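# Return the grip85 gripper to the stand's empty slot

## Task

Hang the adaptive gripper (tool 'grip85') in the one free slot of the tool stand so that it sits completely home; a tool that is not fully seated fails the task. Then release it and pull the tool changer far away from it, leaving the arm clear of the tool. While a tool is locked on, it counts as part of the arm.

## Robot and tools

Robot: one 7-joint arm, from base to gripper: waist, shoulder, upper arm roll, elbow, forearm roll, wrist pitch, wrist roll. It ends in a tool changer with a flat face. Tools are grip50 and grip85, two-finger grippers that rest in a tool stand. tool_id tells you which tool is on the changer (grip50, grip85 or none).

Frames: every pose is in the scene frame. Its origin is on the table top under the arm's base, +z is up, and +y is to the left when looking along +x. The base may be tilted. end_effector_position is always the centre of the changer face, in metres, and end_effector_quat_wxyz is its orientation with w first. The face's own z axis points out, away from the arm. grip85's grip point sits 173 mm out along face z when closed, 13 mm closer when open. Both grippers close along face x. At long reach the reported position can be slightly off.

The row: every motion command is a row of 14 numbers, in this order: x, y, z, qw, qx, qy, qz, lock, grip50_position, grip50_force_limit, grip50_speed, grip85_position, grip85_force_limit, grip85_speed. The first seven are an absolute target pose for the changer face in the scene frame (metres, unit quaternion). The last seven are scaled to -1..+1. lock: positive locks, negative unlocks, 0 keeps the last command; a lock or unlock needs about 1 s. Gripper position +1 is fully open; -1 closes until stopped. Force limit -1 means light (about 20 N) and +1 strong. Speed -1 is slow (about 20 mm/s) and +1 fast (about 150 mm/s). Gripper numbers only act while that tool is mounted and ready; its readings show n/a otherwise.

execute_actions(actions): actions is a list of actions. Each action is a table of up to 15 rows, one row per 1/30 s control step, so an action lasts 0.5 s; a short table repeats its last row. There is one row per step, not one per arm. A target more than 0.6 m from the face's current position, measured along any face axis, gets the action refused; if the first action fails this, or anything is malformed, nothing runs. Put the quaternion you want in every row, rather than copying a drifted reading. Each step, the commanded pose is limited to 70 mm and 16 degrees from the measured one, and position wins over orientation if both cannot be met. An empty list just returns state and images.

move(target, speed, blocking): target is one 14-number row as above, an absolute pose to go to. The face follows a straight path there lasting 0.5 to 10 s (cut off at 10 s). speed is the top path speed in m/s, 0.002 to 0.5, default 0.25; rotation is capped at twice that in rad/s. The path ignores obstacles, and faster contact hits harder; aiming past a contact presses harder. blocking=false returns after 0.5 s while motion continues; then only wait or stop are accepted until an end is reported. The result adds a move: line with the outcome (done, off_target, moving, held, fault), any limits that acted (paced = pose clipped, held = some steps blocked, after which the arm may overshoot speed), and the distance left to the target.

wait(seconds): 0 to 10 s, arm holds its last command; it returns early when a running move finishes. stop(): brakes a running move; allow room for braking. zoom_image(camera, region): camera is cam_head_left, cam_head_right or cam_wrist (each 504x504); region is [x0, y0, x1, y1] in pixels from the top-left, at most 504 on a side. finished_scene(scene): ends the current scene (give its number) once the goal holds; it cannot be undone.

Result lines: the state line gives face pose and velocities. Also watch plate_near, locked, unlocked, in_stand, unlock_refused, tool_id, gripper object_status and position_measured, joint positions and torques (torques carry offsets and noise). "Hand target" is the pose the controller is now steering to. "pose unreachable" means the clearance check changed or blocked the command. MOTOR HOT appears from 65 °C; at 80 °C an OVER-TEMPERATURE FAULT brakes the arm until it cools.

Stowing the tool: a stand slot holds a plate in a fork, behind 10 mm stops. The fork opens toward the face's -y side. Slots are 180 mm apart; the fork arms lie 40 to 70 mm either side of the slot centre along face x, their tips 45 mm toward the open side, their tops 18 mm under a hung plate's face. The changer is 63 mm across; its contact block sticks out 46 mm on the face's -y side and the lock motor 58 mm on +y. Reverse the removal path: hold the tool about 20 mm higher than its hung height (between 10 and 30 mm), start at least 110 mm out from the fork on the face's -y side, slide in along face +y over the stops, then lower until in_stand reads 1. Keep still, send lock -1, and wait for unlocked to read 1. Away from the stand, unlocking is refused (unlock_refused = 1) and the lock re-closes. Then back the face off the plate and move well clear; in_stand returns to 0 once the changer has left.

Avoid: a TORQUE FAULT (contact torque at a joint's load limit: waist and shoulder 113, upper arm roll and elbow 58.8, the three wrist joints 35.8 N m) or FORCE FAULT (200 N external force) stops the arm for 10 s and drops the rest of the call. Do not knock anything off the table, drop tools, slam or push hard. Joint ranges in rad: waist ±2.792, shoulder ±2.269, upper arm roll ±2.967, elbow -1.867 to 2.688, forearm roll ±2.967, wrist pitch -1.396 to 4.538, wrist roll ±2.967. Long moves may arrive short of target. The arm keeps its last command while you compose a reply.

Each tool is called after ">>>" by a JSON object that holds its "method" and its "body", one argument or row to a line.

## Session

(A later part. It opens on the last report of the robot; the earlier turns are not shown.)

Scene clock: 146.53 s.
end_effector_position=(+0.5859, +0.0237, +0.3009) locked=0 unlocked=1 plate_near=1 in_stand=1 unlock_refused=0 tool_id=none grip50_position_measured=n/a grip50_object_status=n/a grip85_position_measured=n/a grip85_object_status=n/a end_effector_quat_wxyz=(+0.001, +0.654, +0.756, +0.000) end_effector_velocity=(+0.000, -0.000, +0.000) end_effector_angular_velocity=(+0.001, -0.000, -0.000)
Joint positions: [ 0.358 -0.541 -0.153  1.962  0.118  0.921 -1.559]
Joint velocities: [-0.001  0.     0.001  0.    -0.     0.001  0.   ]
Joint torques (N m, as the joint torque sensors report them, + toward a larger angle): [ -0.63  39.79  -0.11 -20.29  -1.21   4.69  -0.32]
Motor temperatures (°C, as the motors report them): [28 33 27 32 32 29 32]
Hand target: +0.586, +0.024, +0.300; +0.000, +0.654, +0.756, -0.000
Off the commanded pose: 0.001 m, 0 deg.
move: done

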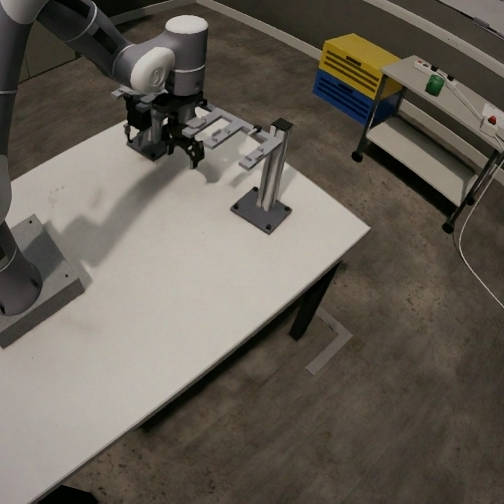

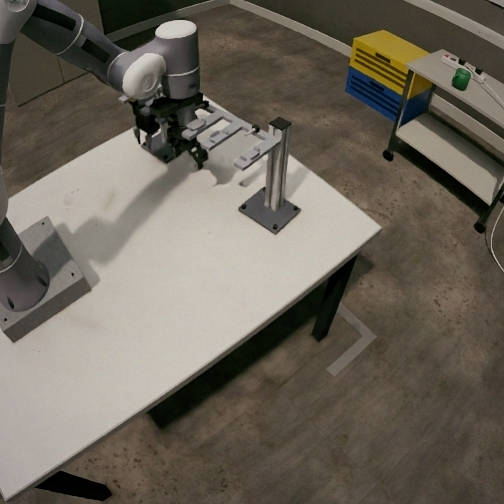

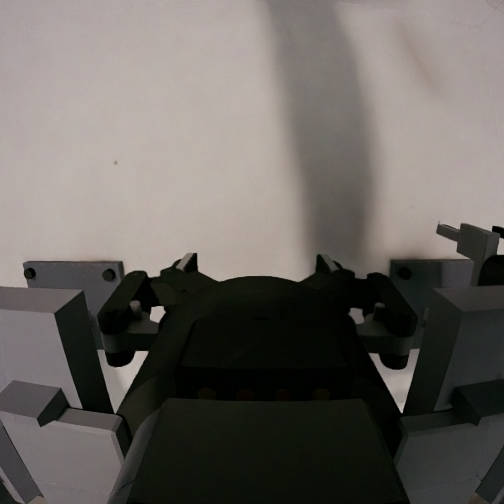

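>>> {"method": "execute_actions", "body": {
  "actions": [
    [[0.5857,0.0238,0.3005,0,0.654,0.756,0,1,1,0,0,1,0,0]],
    [[0.5857,0.0238,0.3005,0,0.654,0.756,0,1,1,0,0,1,0,0]],
    [[0.5857,0.0238,0.3005,0,0.654,0.756,0,1,1,0,0,1,0,0]]
  ]
}}

>>> {"method": "move", "body": {
  "target": [0.5857,0.0238,0.321,0,0.654,0.756,0,0,1,0,0,1,0,0],
  "speed": 0.04
}}

>>> {"method": "move", "body": {
  "target": [0.4667,0.0068,0.321,0,0.654,0.756,0,0,1,0,0,1,0,0],
  "speed": 0.1
}}

>>> {"method": "move", "body": {
  "target": [0.494,-0.1713,0.321,0,0.654,0.756,0,0,1,0,0,1,0,0],
  "speed": 0.15
}}

>>> {"method": "move", "body": {
  "target": [0.613,-0.1543,0.321,0,0.654,0.756,0,0,1,0,0,1,0,0],
  "speed": 0.08
}}

>>> {"method": "move", "body": {
  "target": [0.613,-0.1543,0.306,0,0.654,0.756,0,0,1,0,0,1,0,0],
  "speed": 0.015
}}

Scene clock: 153.30 s.
end_effector_position=(+0.5861, +0.0238, +0.3011) locked=1 unlocked=0 plate_near=1 in_stand=1 unlock_refused=0 tool_id=grip85 grip50_position_measured=n/a grip50_object_status=n/a grip85_position_measured=n/a grip85_object_status=n/a end_effector_quat_wxyz=(+0.001, +0.654, +0.756, +0.001) end_effector_velocity=(-0.000, +0.000, -0.000) end_effector_angular_velocity=(-0.000, +0.000, +0.000)
Joint positions: [ 0.358 -0.541 -0.152  1.961  0.118  0.921 -1.559]
Joint velocities: [ 0. -0.  0.  0.  0. -0. -0.]
Joint torques (N m, as the joint torque sensors report them, + toward a larger angle): [ -1.41  49.53  -1.56 -25.2   -2.74   4.64   0.02]
Motor temperatures (°C, as the motors report them): [28 33 27 32 32 29 32]
Hand target: +0.586, +0.024, +0.301; +0.000, +0.654, +0.756, +0.000
Off the commanded pose: 0.001 m, 0 deg.

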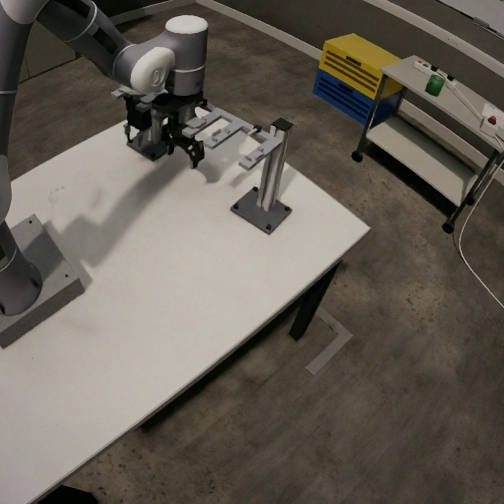

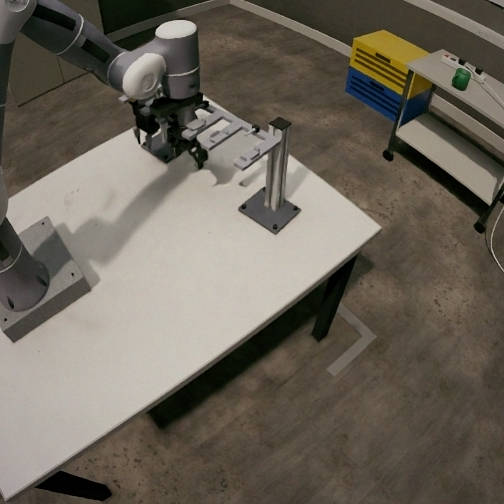

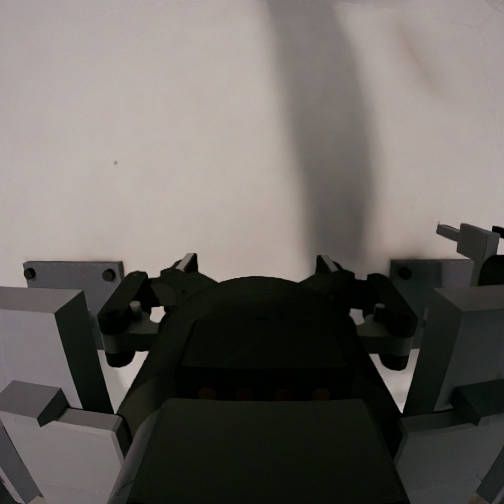

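Scene clock: 154.07 s.
end_effector_position=(+0.5858, +0.0238, +0.3211) locked=1 unlocked=0 plate_near=1 in_stand=0 unlock_refused=0 tool_id=grip85 grip50_position_measured=n/a grip50_object_status=n/a grip85_position_measured=n/a grip85_object_status=n/a end_effector_quat_wxyz=(+0.000, +0.654, +0.756, +0.000) end_effector_velocity=(-0.000, +0.000, -0.000) end_effector_angular_velocity=(-0.000, +0.000, +0.000)
Joint positions: [ 0.362 -0.499 -0.158  1.959  0.108  0.877 -1.552]
Joint velocities: [ 0.001 -0.    -0.    -0.    -0.    -0.     0.   ]
Joint torques (N m, as the joint torque sensors report them, + toward a larger angle): [ -0.89  51.86  -2.89 -27.55  -3.84   4.67   0.45]
Motor temperatures (°C, as the motors report them): [28 34 27 32 32 29 32]
Hand target: +0.586, +0.024, +0.321; -0.000, +0.654, +0.756, +0.000
Off the commanded pose: 0.000 m, 0 deg.
move: done

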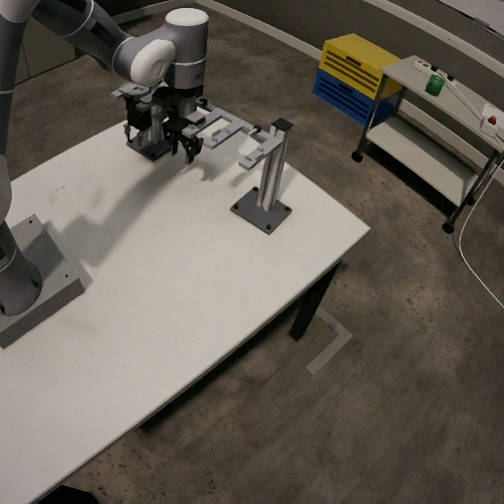

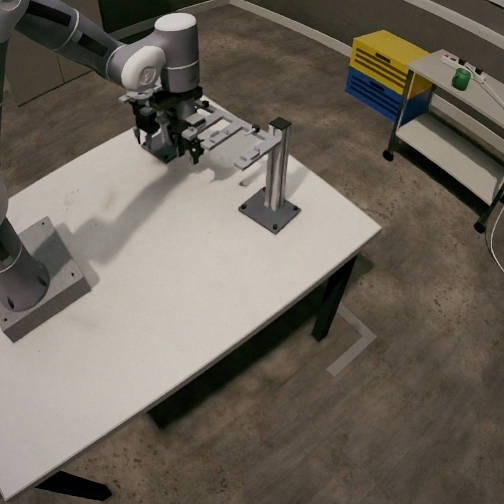

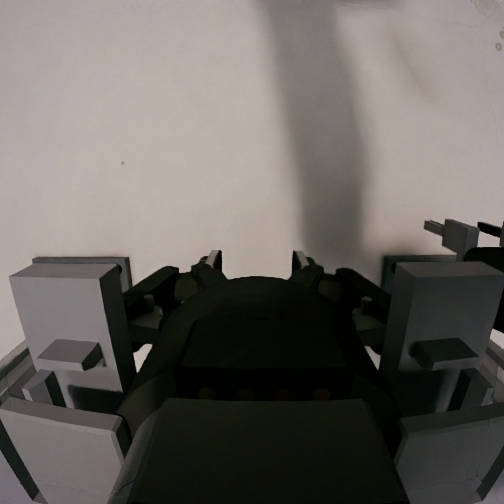

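Scene clock: 155.60 s.
end_effector_position=(+0.4665, +0.0065, +0.3208) locked=1 unlocked=0 plate_near=1 in_stand=0 unlock_refused=0 tool_id=grip85 grip50_position_measured=n/a grip50_object_status=n/a grip85_position_measured=n/a grip85_object_status=n/a end_effector_quat_wxyz=(-0.000, +0.654, +0.756, -0.000) end_effector_velocity=(+0.000, -0.000, -0.000) end_effector_angular_velocity=(-0.000, +0.000, -0.000)
Joint positions: [ 0.404 -0.281 -0.161  2.334  0.076  1.036 -1.508]
Joint velocities: [ 0.001 -0.    -0.001 -0.    -0.    -0.    -0.   ]
Joint torques (N m, as the joint torque sensors report them, + toward a larger angle): [ -0.84  38.45  -1.76 -24.2   -3.17   6.25   0.45]
Motor temperatures (°C, as the motors report them): [28 34 27 32 32 29 32]
Hand target: +0.467, +0.007, +0.321; -0.000, +0.654, +0.756, +0.000
Off the commanded pose: 0.000 m, 0 deg.
move: done

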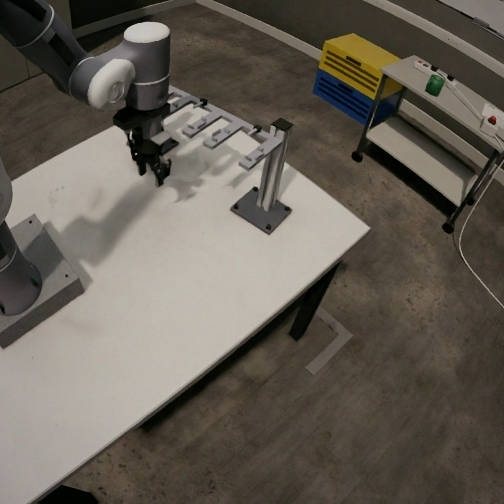

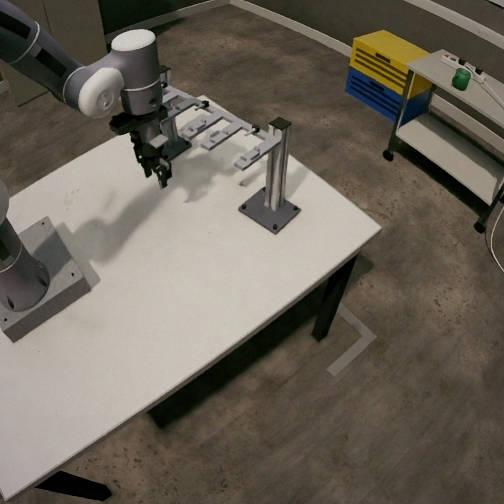

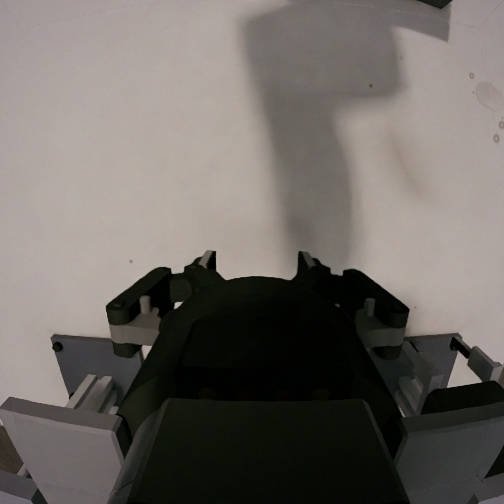

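Scene clock: 157.13 s.
end_effector_position=(+0.4944, -0.1707, +0.3211) locked=1 unlocked=0 plate_near=1 in_stand=0 unlock_refused=0 tool_id=grip85 grip50_position_measured=n/a grip50_object_status=n/a grip85_position_measured=3 grip85_object_status=3 end_effector_quat_wxyz=(-0.000, +0.654, +0.756, +0.001) end_effector_velocity=(+0.000, +0.001, -0.000) end_effector_angular_velocity=(+0.001, +0.000, +0.001)
Joint positions: [ 0.105 -0.38  -0.243  2.165  0.146  0.959 -1.932]
Joint velocities: [-0.    -0.     0.001 -0.     0.    -0.    -0.   ]
Joint torques (N m, as the joint torque sensors report them, + toward a larger angle): [ -1.45  43.96  -2.31 -26.26  -2.47   4.71  -0.64]
Motor temperatures (°C, as the motors report them): [28 34 27 32 32 29 32]
Hand target: +0.494, -0.171, +0.321; -0.001, +0.654, +0.756, +0.001
Off the commanded pose: 0.001 m, 0 deg.
move: done

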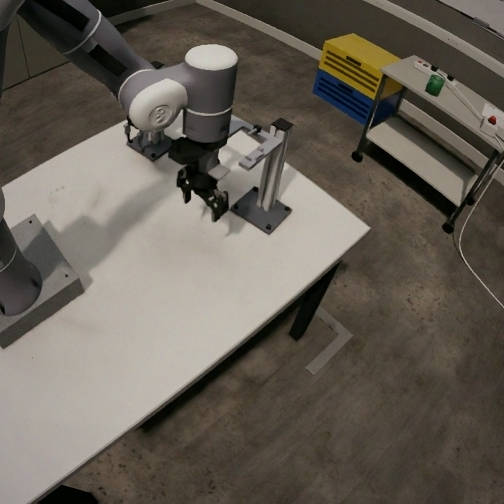

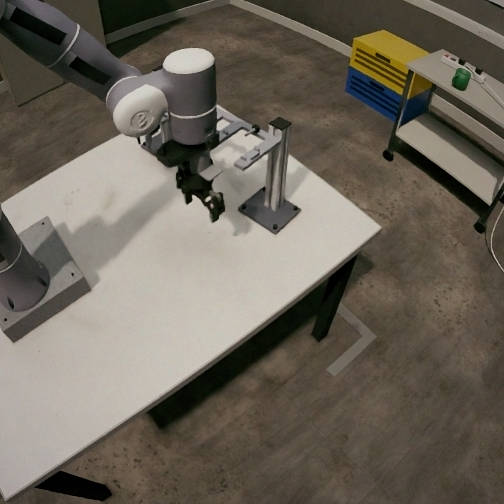

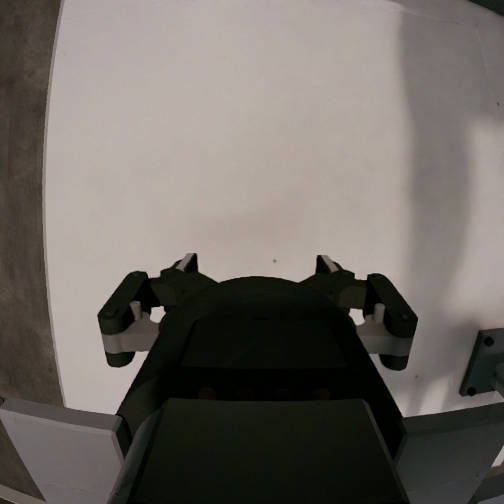

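Scene clock: 158.93 s.
end_effector_position=(+0.6132, -0.1542, +0.3212) locked=1 unlocked=0 plate_near=1 in_stand=0 unlock_refused=0 tool_id=grip85 grip50_position_measured=n/a grip50_object_status=n/a grip85_position_measured=3 grip85_object_status=3 end_effector_quat_wxyz=(+0.000, +0.654, +0.756, -0.000) end_effector_velocity=(-0.000, -0.000, -0.000) end_effector_angular_velocity=(-0.000, +0.000, -0.001)
Joint positions: [ 0.106 -0.583 -0.22   1.805  0.162  0.798 -1.887]
Joint velocities: [-0. -0. -0. -0.  0. -0.  0.]
Joint torques (N m, as the joint torque sensors report them, + toward a larger angle): [ -1.42  57.15  -4.26 -29.91  -3.04   4.71   0.42]
Motor temperatures (°C, as the motors report them): [28 34 27 32 32 29 32]
Hand target: +0.613, -0.154, +0.321; +0.000, +0.654, +0.756, -0.000
Off the commanded pose: 0.000 m, 0 deg.
move: done

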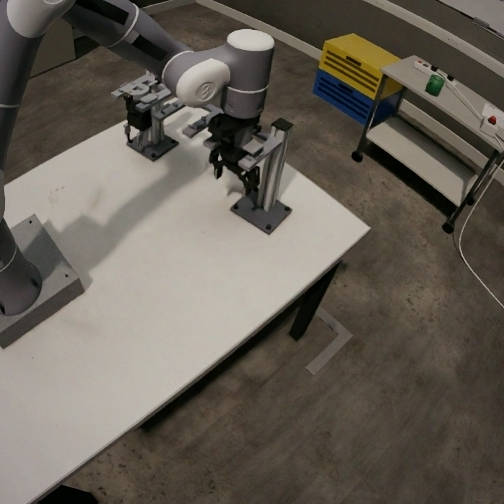

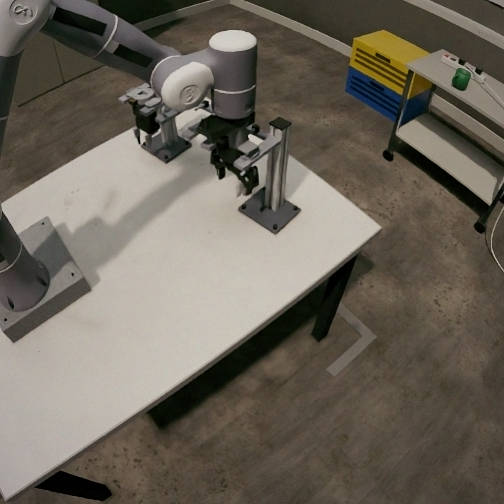

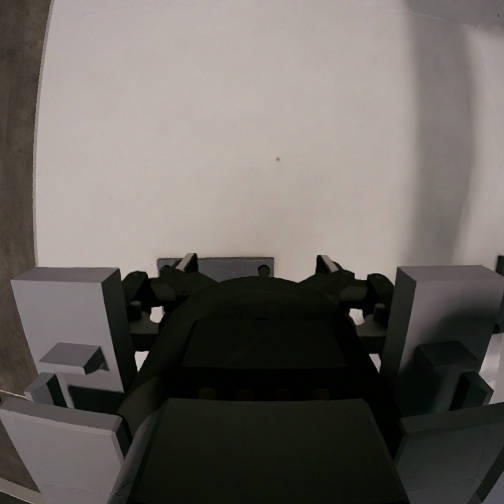

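Scene clock: 160.17 s.
end_effector_position=(+0.6137, -0.1541, +0.3069) locked=1 unlocked=0 plate_near=1 in_stand=0 unlock_refused=0 tool_id=grip85 grip50_position_measured=n/a grip50_object_status=n/a grip85_position_measured=3 grip85_object_status=3 end_effector_quat_wxyz=(+0.001, +0.654, +0.757, +0.000) end_effector_velocity=(-0.000, -0.000, -0.000) end_effector_angular_velocity=(+0.001, -0.000, -0.000)
Joint positions: [ 0.101 -0.61  -0.213  1.805  0.169  0.828 -1.892]
Joint velocities: [-0.002 -0.     0.002 -0.    -0.     0.001 -0.   ]
Joint torques (N m, as the joint torque sensors report them, + toward a larger angle): [ -3.36  53.99  -4.57 -24.37  -2.24   4.69   0.2 ]
Motor temperatures (°C, as the motors report them): [28 34 27 33 32 29 32]
Hand target: +0.613, -0.154, +0.306; +0.000, +0.654, +0.756, -0.000
Off the commanded pose: 0.001 m, 0 deg.
move: done

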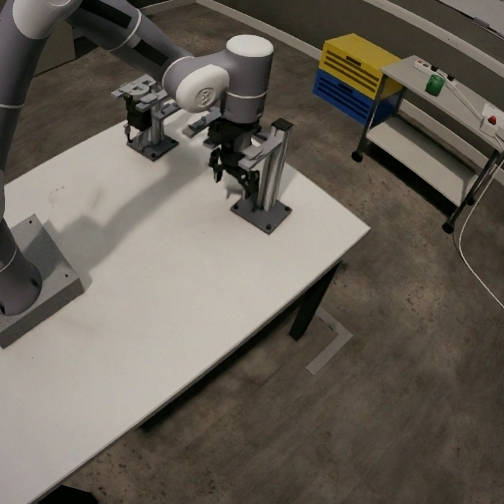

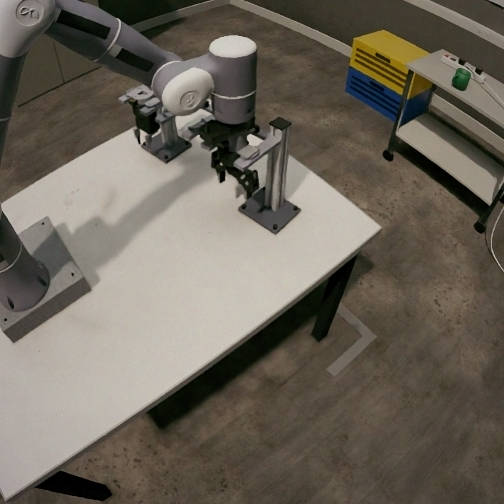

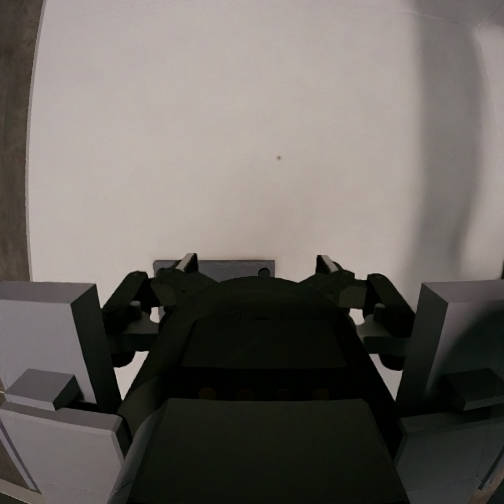

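>>> {"method": "move", "body": {
  "target": [0.6145,-0.154,0.300,0,0.654,0.756,0,0,1,0,0,1,0,0],
  "speed": 0.01
}}

Scene clock: 162.03 s.
end_effector_position=(+0.6147, -0.1540, +0.3012) locked=1 unlocked=0 plate_near=1 in_stand=1 unlock_refused=0 tool_id=grip85 grip50_position_measured=n/a grip50_object_status=n/a grip85_position_measured=3 grip85_object_status=3 end_effector_quat_wxyz=(+0.000, +0.654, +0.757, +0.000) end_effector_velocity=(-0.000, -0.000, -0.000) end_effector_angular_velocity=(+0.000, +0.000, -0.000)
Joint positions: [ 0.099 -0.623 -0.21   1.801  0.172  0.835 -1.893]
Joint velocities: [-0. -0.  0. -0.  0. -0. -0.]
Joint torques (N m, as the joint torque sensors report them, + toward a larger angle): [ -1.96  46.9   -3.26 -28.4   -2.31   7.36   0.4 ]
Motor temperatures (°C, as the motors report them): [28 34 27 33 32 29 32]
Hand target: +0.615, -0.154, +0.300; +0.000, +0.654, +0.756, -0.000
Off the commanded pose: 0.001 m, 0 deg.
move: done

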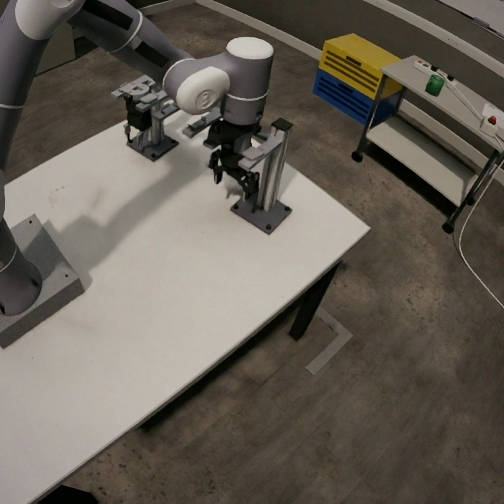

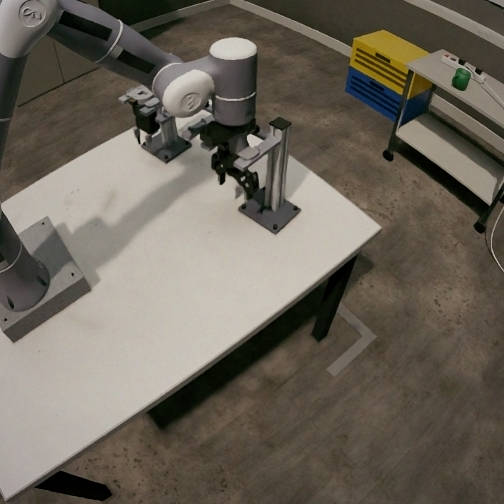

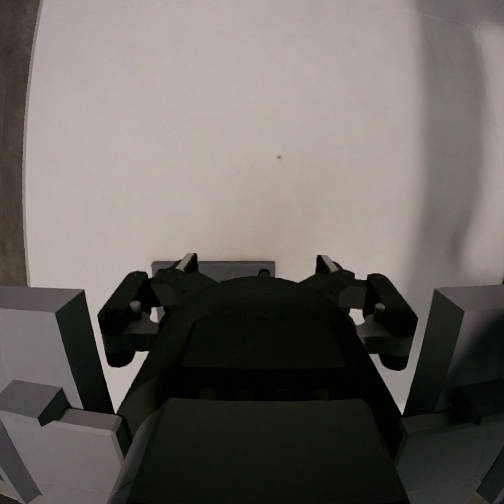

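>>> {"method": "execute_actions", "body": {
  "actions": [
    [[0.6145,-0.154,0.3005,0,0.654,0.756,0,-1,1,0,0,1,0,0]],
    [[0.6145,-0.154,0.3005,0,0.654,0.756,0,-1,1,0,0,1,0,0]],
    [[0.6145,-0.154,0.3005,0,0.654,0.756,0,-1,1,0,0,1,0,0]]
  ]
}}

>>> {"method": "move", "body": {
  "target": [0.6145,-0.154,0.33,0,0.654,0.756,0,0,1,0,0,1,0,0],
  "speed": 0.04
}}

>>> {"method": "move", "body": {
  "target": [0.5,-0.1,0.5,0,0.654,0.756,0,0,1,0,0,1,0,0]
}}

Scene clock: 167.20 s.
end_effector_position=(+0.6146, -0.1540, +0.3011) locked=0 unlocked=1 plate_near=1 in_stand=1 unlock_refused=0 tool_id=none grip50_position_measured=n/a grip50_object_status=n/a grip85_position_measured=n/a grip85_object_status=n/a end_effector_quat_wxyz=(+0.000, +0.654, +0.757, +0.000) end_effector_velocity=(-0.000, -0.000, -0.000) end_effector_angular_velocity=(-0.000, -0.000, -0.000)
Joint positions: [ 0.099 -0.623 -0.21   1.801  0.172  0.836 -1.893]
Joint velocities: [-0. -0. -0. -0.  0.  0.  0.]
Joint torques (N m, as the joint torque sensors report them, + toward a larger angle): [ -1.85  44.53  -2.88 -23.52  -2.09   4.33   0.58]
Motor temperatures (°C, as the motors report them): [28 34 27 33 32 29 32]
Hand target: +0.614, -0.154, +0.301; -0.000, +0.654, +0.756, +0.000
Off the commanded pose: 0.001 m, 0 deg.

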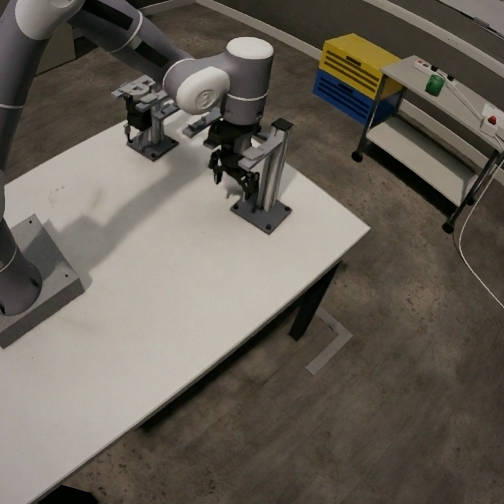

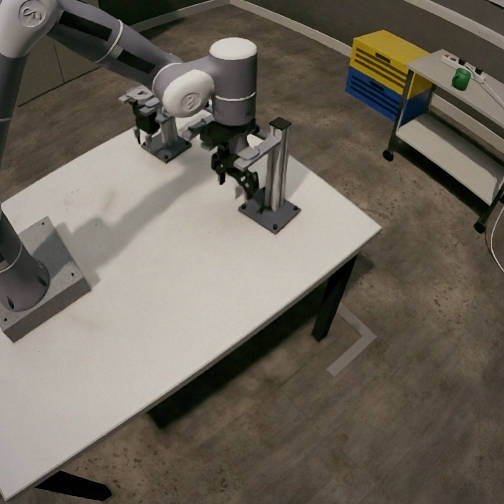

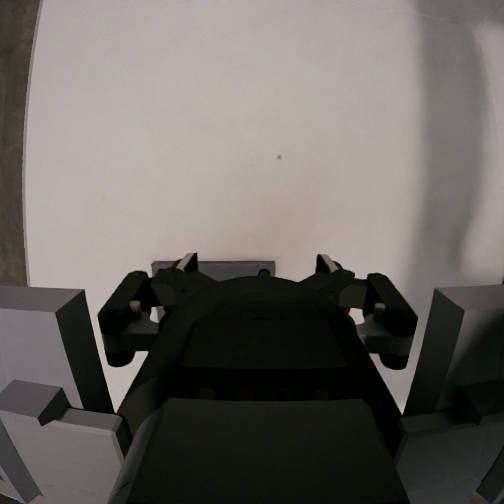

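Scene clock: 168.20 s.
end_effector_position=(+0.6146, -0.1540, +0.3301) locked=0 unlocked=1 plate_near=0 in_stand=0 unlock_refused=0 tool_id=none grip50_position_measured=n/a grip50_object_status=n/a grip85_position_measured=n/a grip85_object_status=n/a end_effector_quat_wxyz=(+0.000, +0.654, +0.756, +0.000) end_effector_velocity=(+0.000, +0.000, -0.000) end_effector_angular_velocity=(-0.000, +0.000, +0.000)
Joint positions: [ 0.105 -0.569 -0.219  1.798  0.156  0.779 -1.882]
Joint velocities: [ 0.001 -0.    -0.     0.     0.    -0.     0.   ]
Joint torques (N m, as the joint torque sensors report them, + toward a larger angle): [ -1.3   49.37  -3.98 -24.45  -3.3    3.3    0.43]
Motor temperatures (°C, as the motors report them): [28 34 27 33 32 29 32]
Hand target: +0.614, -0.154, +0.330; -0.000, +0.654, +0.756, +0.000
Off the commanded pose: 0.000 m, 0 deg.
move: done

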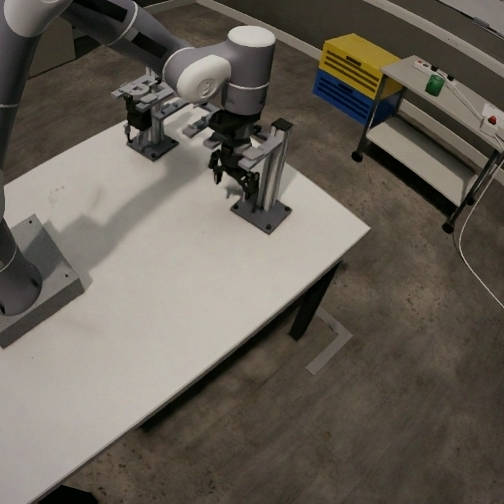

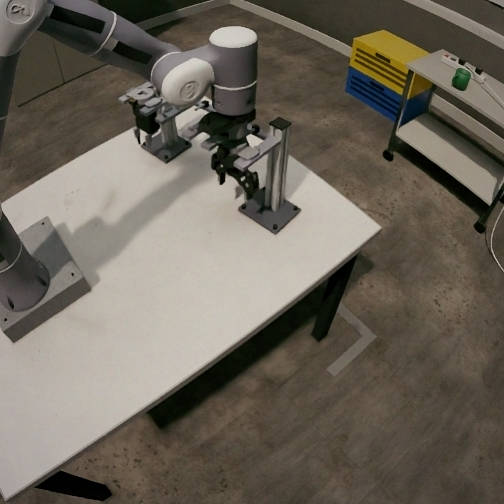

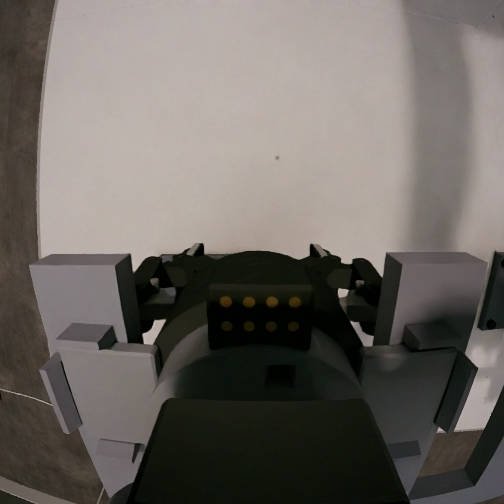

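Scene clock: 169.47 s.
end_effector_position=(+0.4999, -0.1004, +0.4996) locked=0 unlocked=1 plate_near=0 in_stand=0 unlock_refused=0 tool_id=none grip50_position_measured=n/a grip50_object_status=n/a grip85_position_measured=n/a grip85_object_status=n/a end_effector_quat_wxyz=(+0.000, +0.654, +0.756, +0.000) end_effector_velocity=(+0.000, +0.000, -0.001) end_effector_angular_velocity=(-0.000, +0.001, +0.000)
Joint positions: [ 0.192 -0.018 -0.187  2.048 -0.004  0.495 -1.684]
Joint velocities: [-0.    -0.001  0.     0.    -0.     0.    -0.   ]
Joint torques (N m, as the joint torque sensors report them, + toward a larger angle): [ -1.31  30.52   0.05 -29.9   -3.61   3.35   0.45]
Motor temperatures (°C, as the motors report them): [28 34 27 33 32 29 32]
Hand target: +0.500, -0.100, +0.499; +0.000, +0.654, +0.756, -0.000
Off the commanded pose: 0.001 m, 0 deg.
move: done

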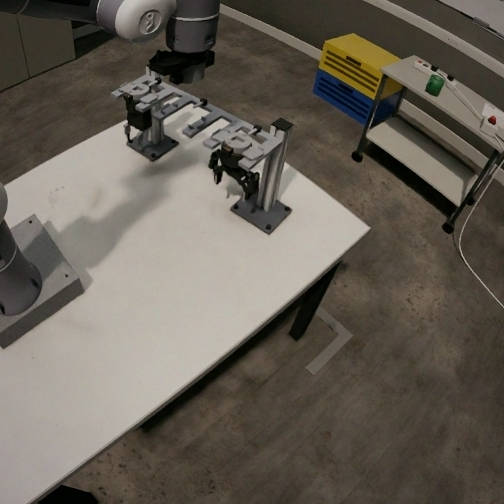

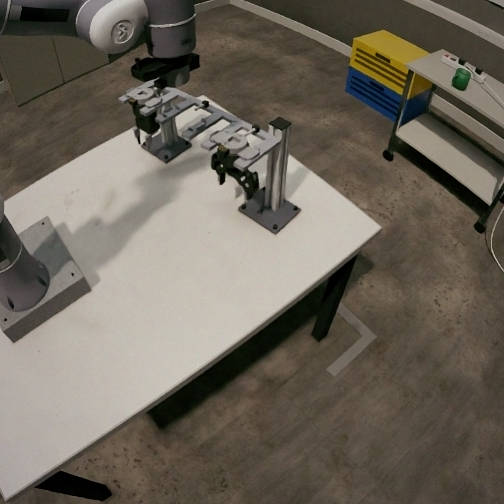

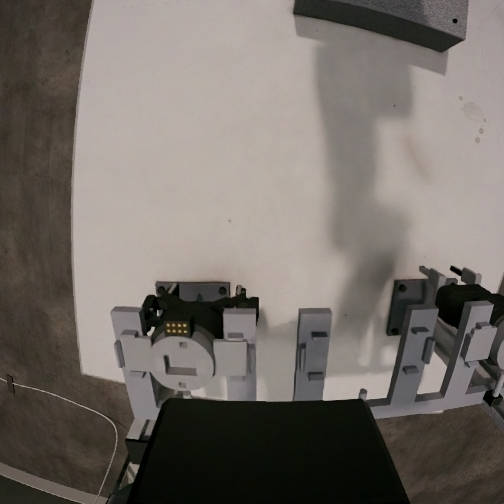

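>>> {"method": "finished_scene", "body": {
  "scene": 1
}}

The scene is finished: the task was done.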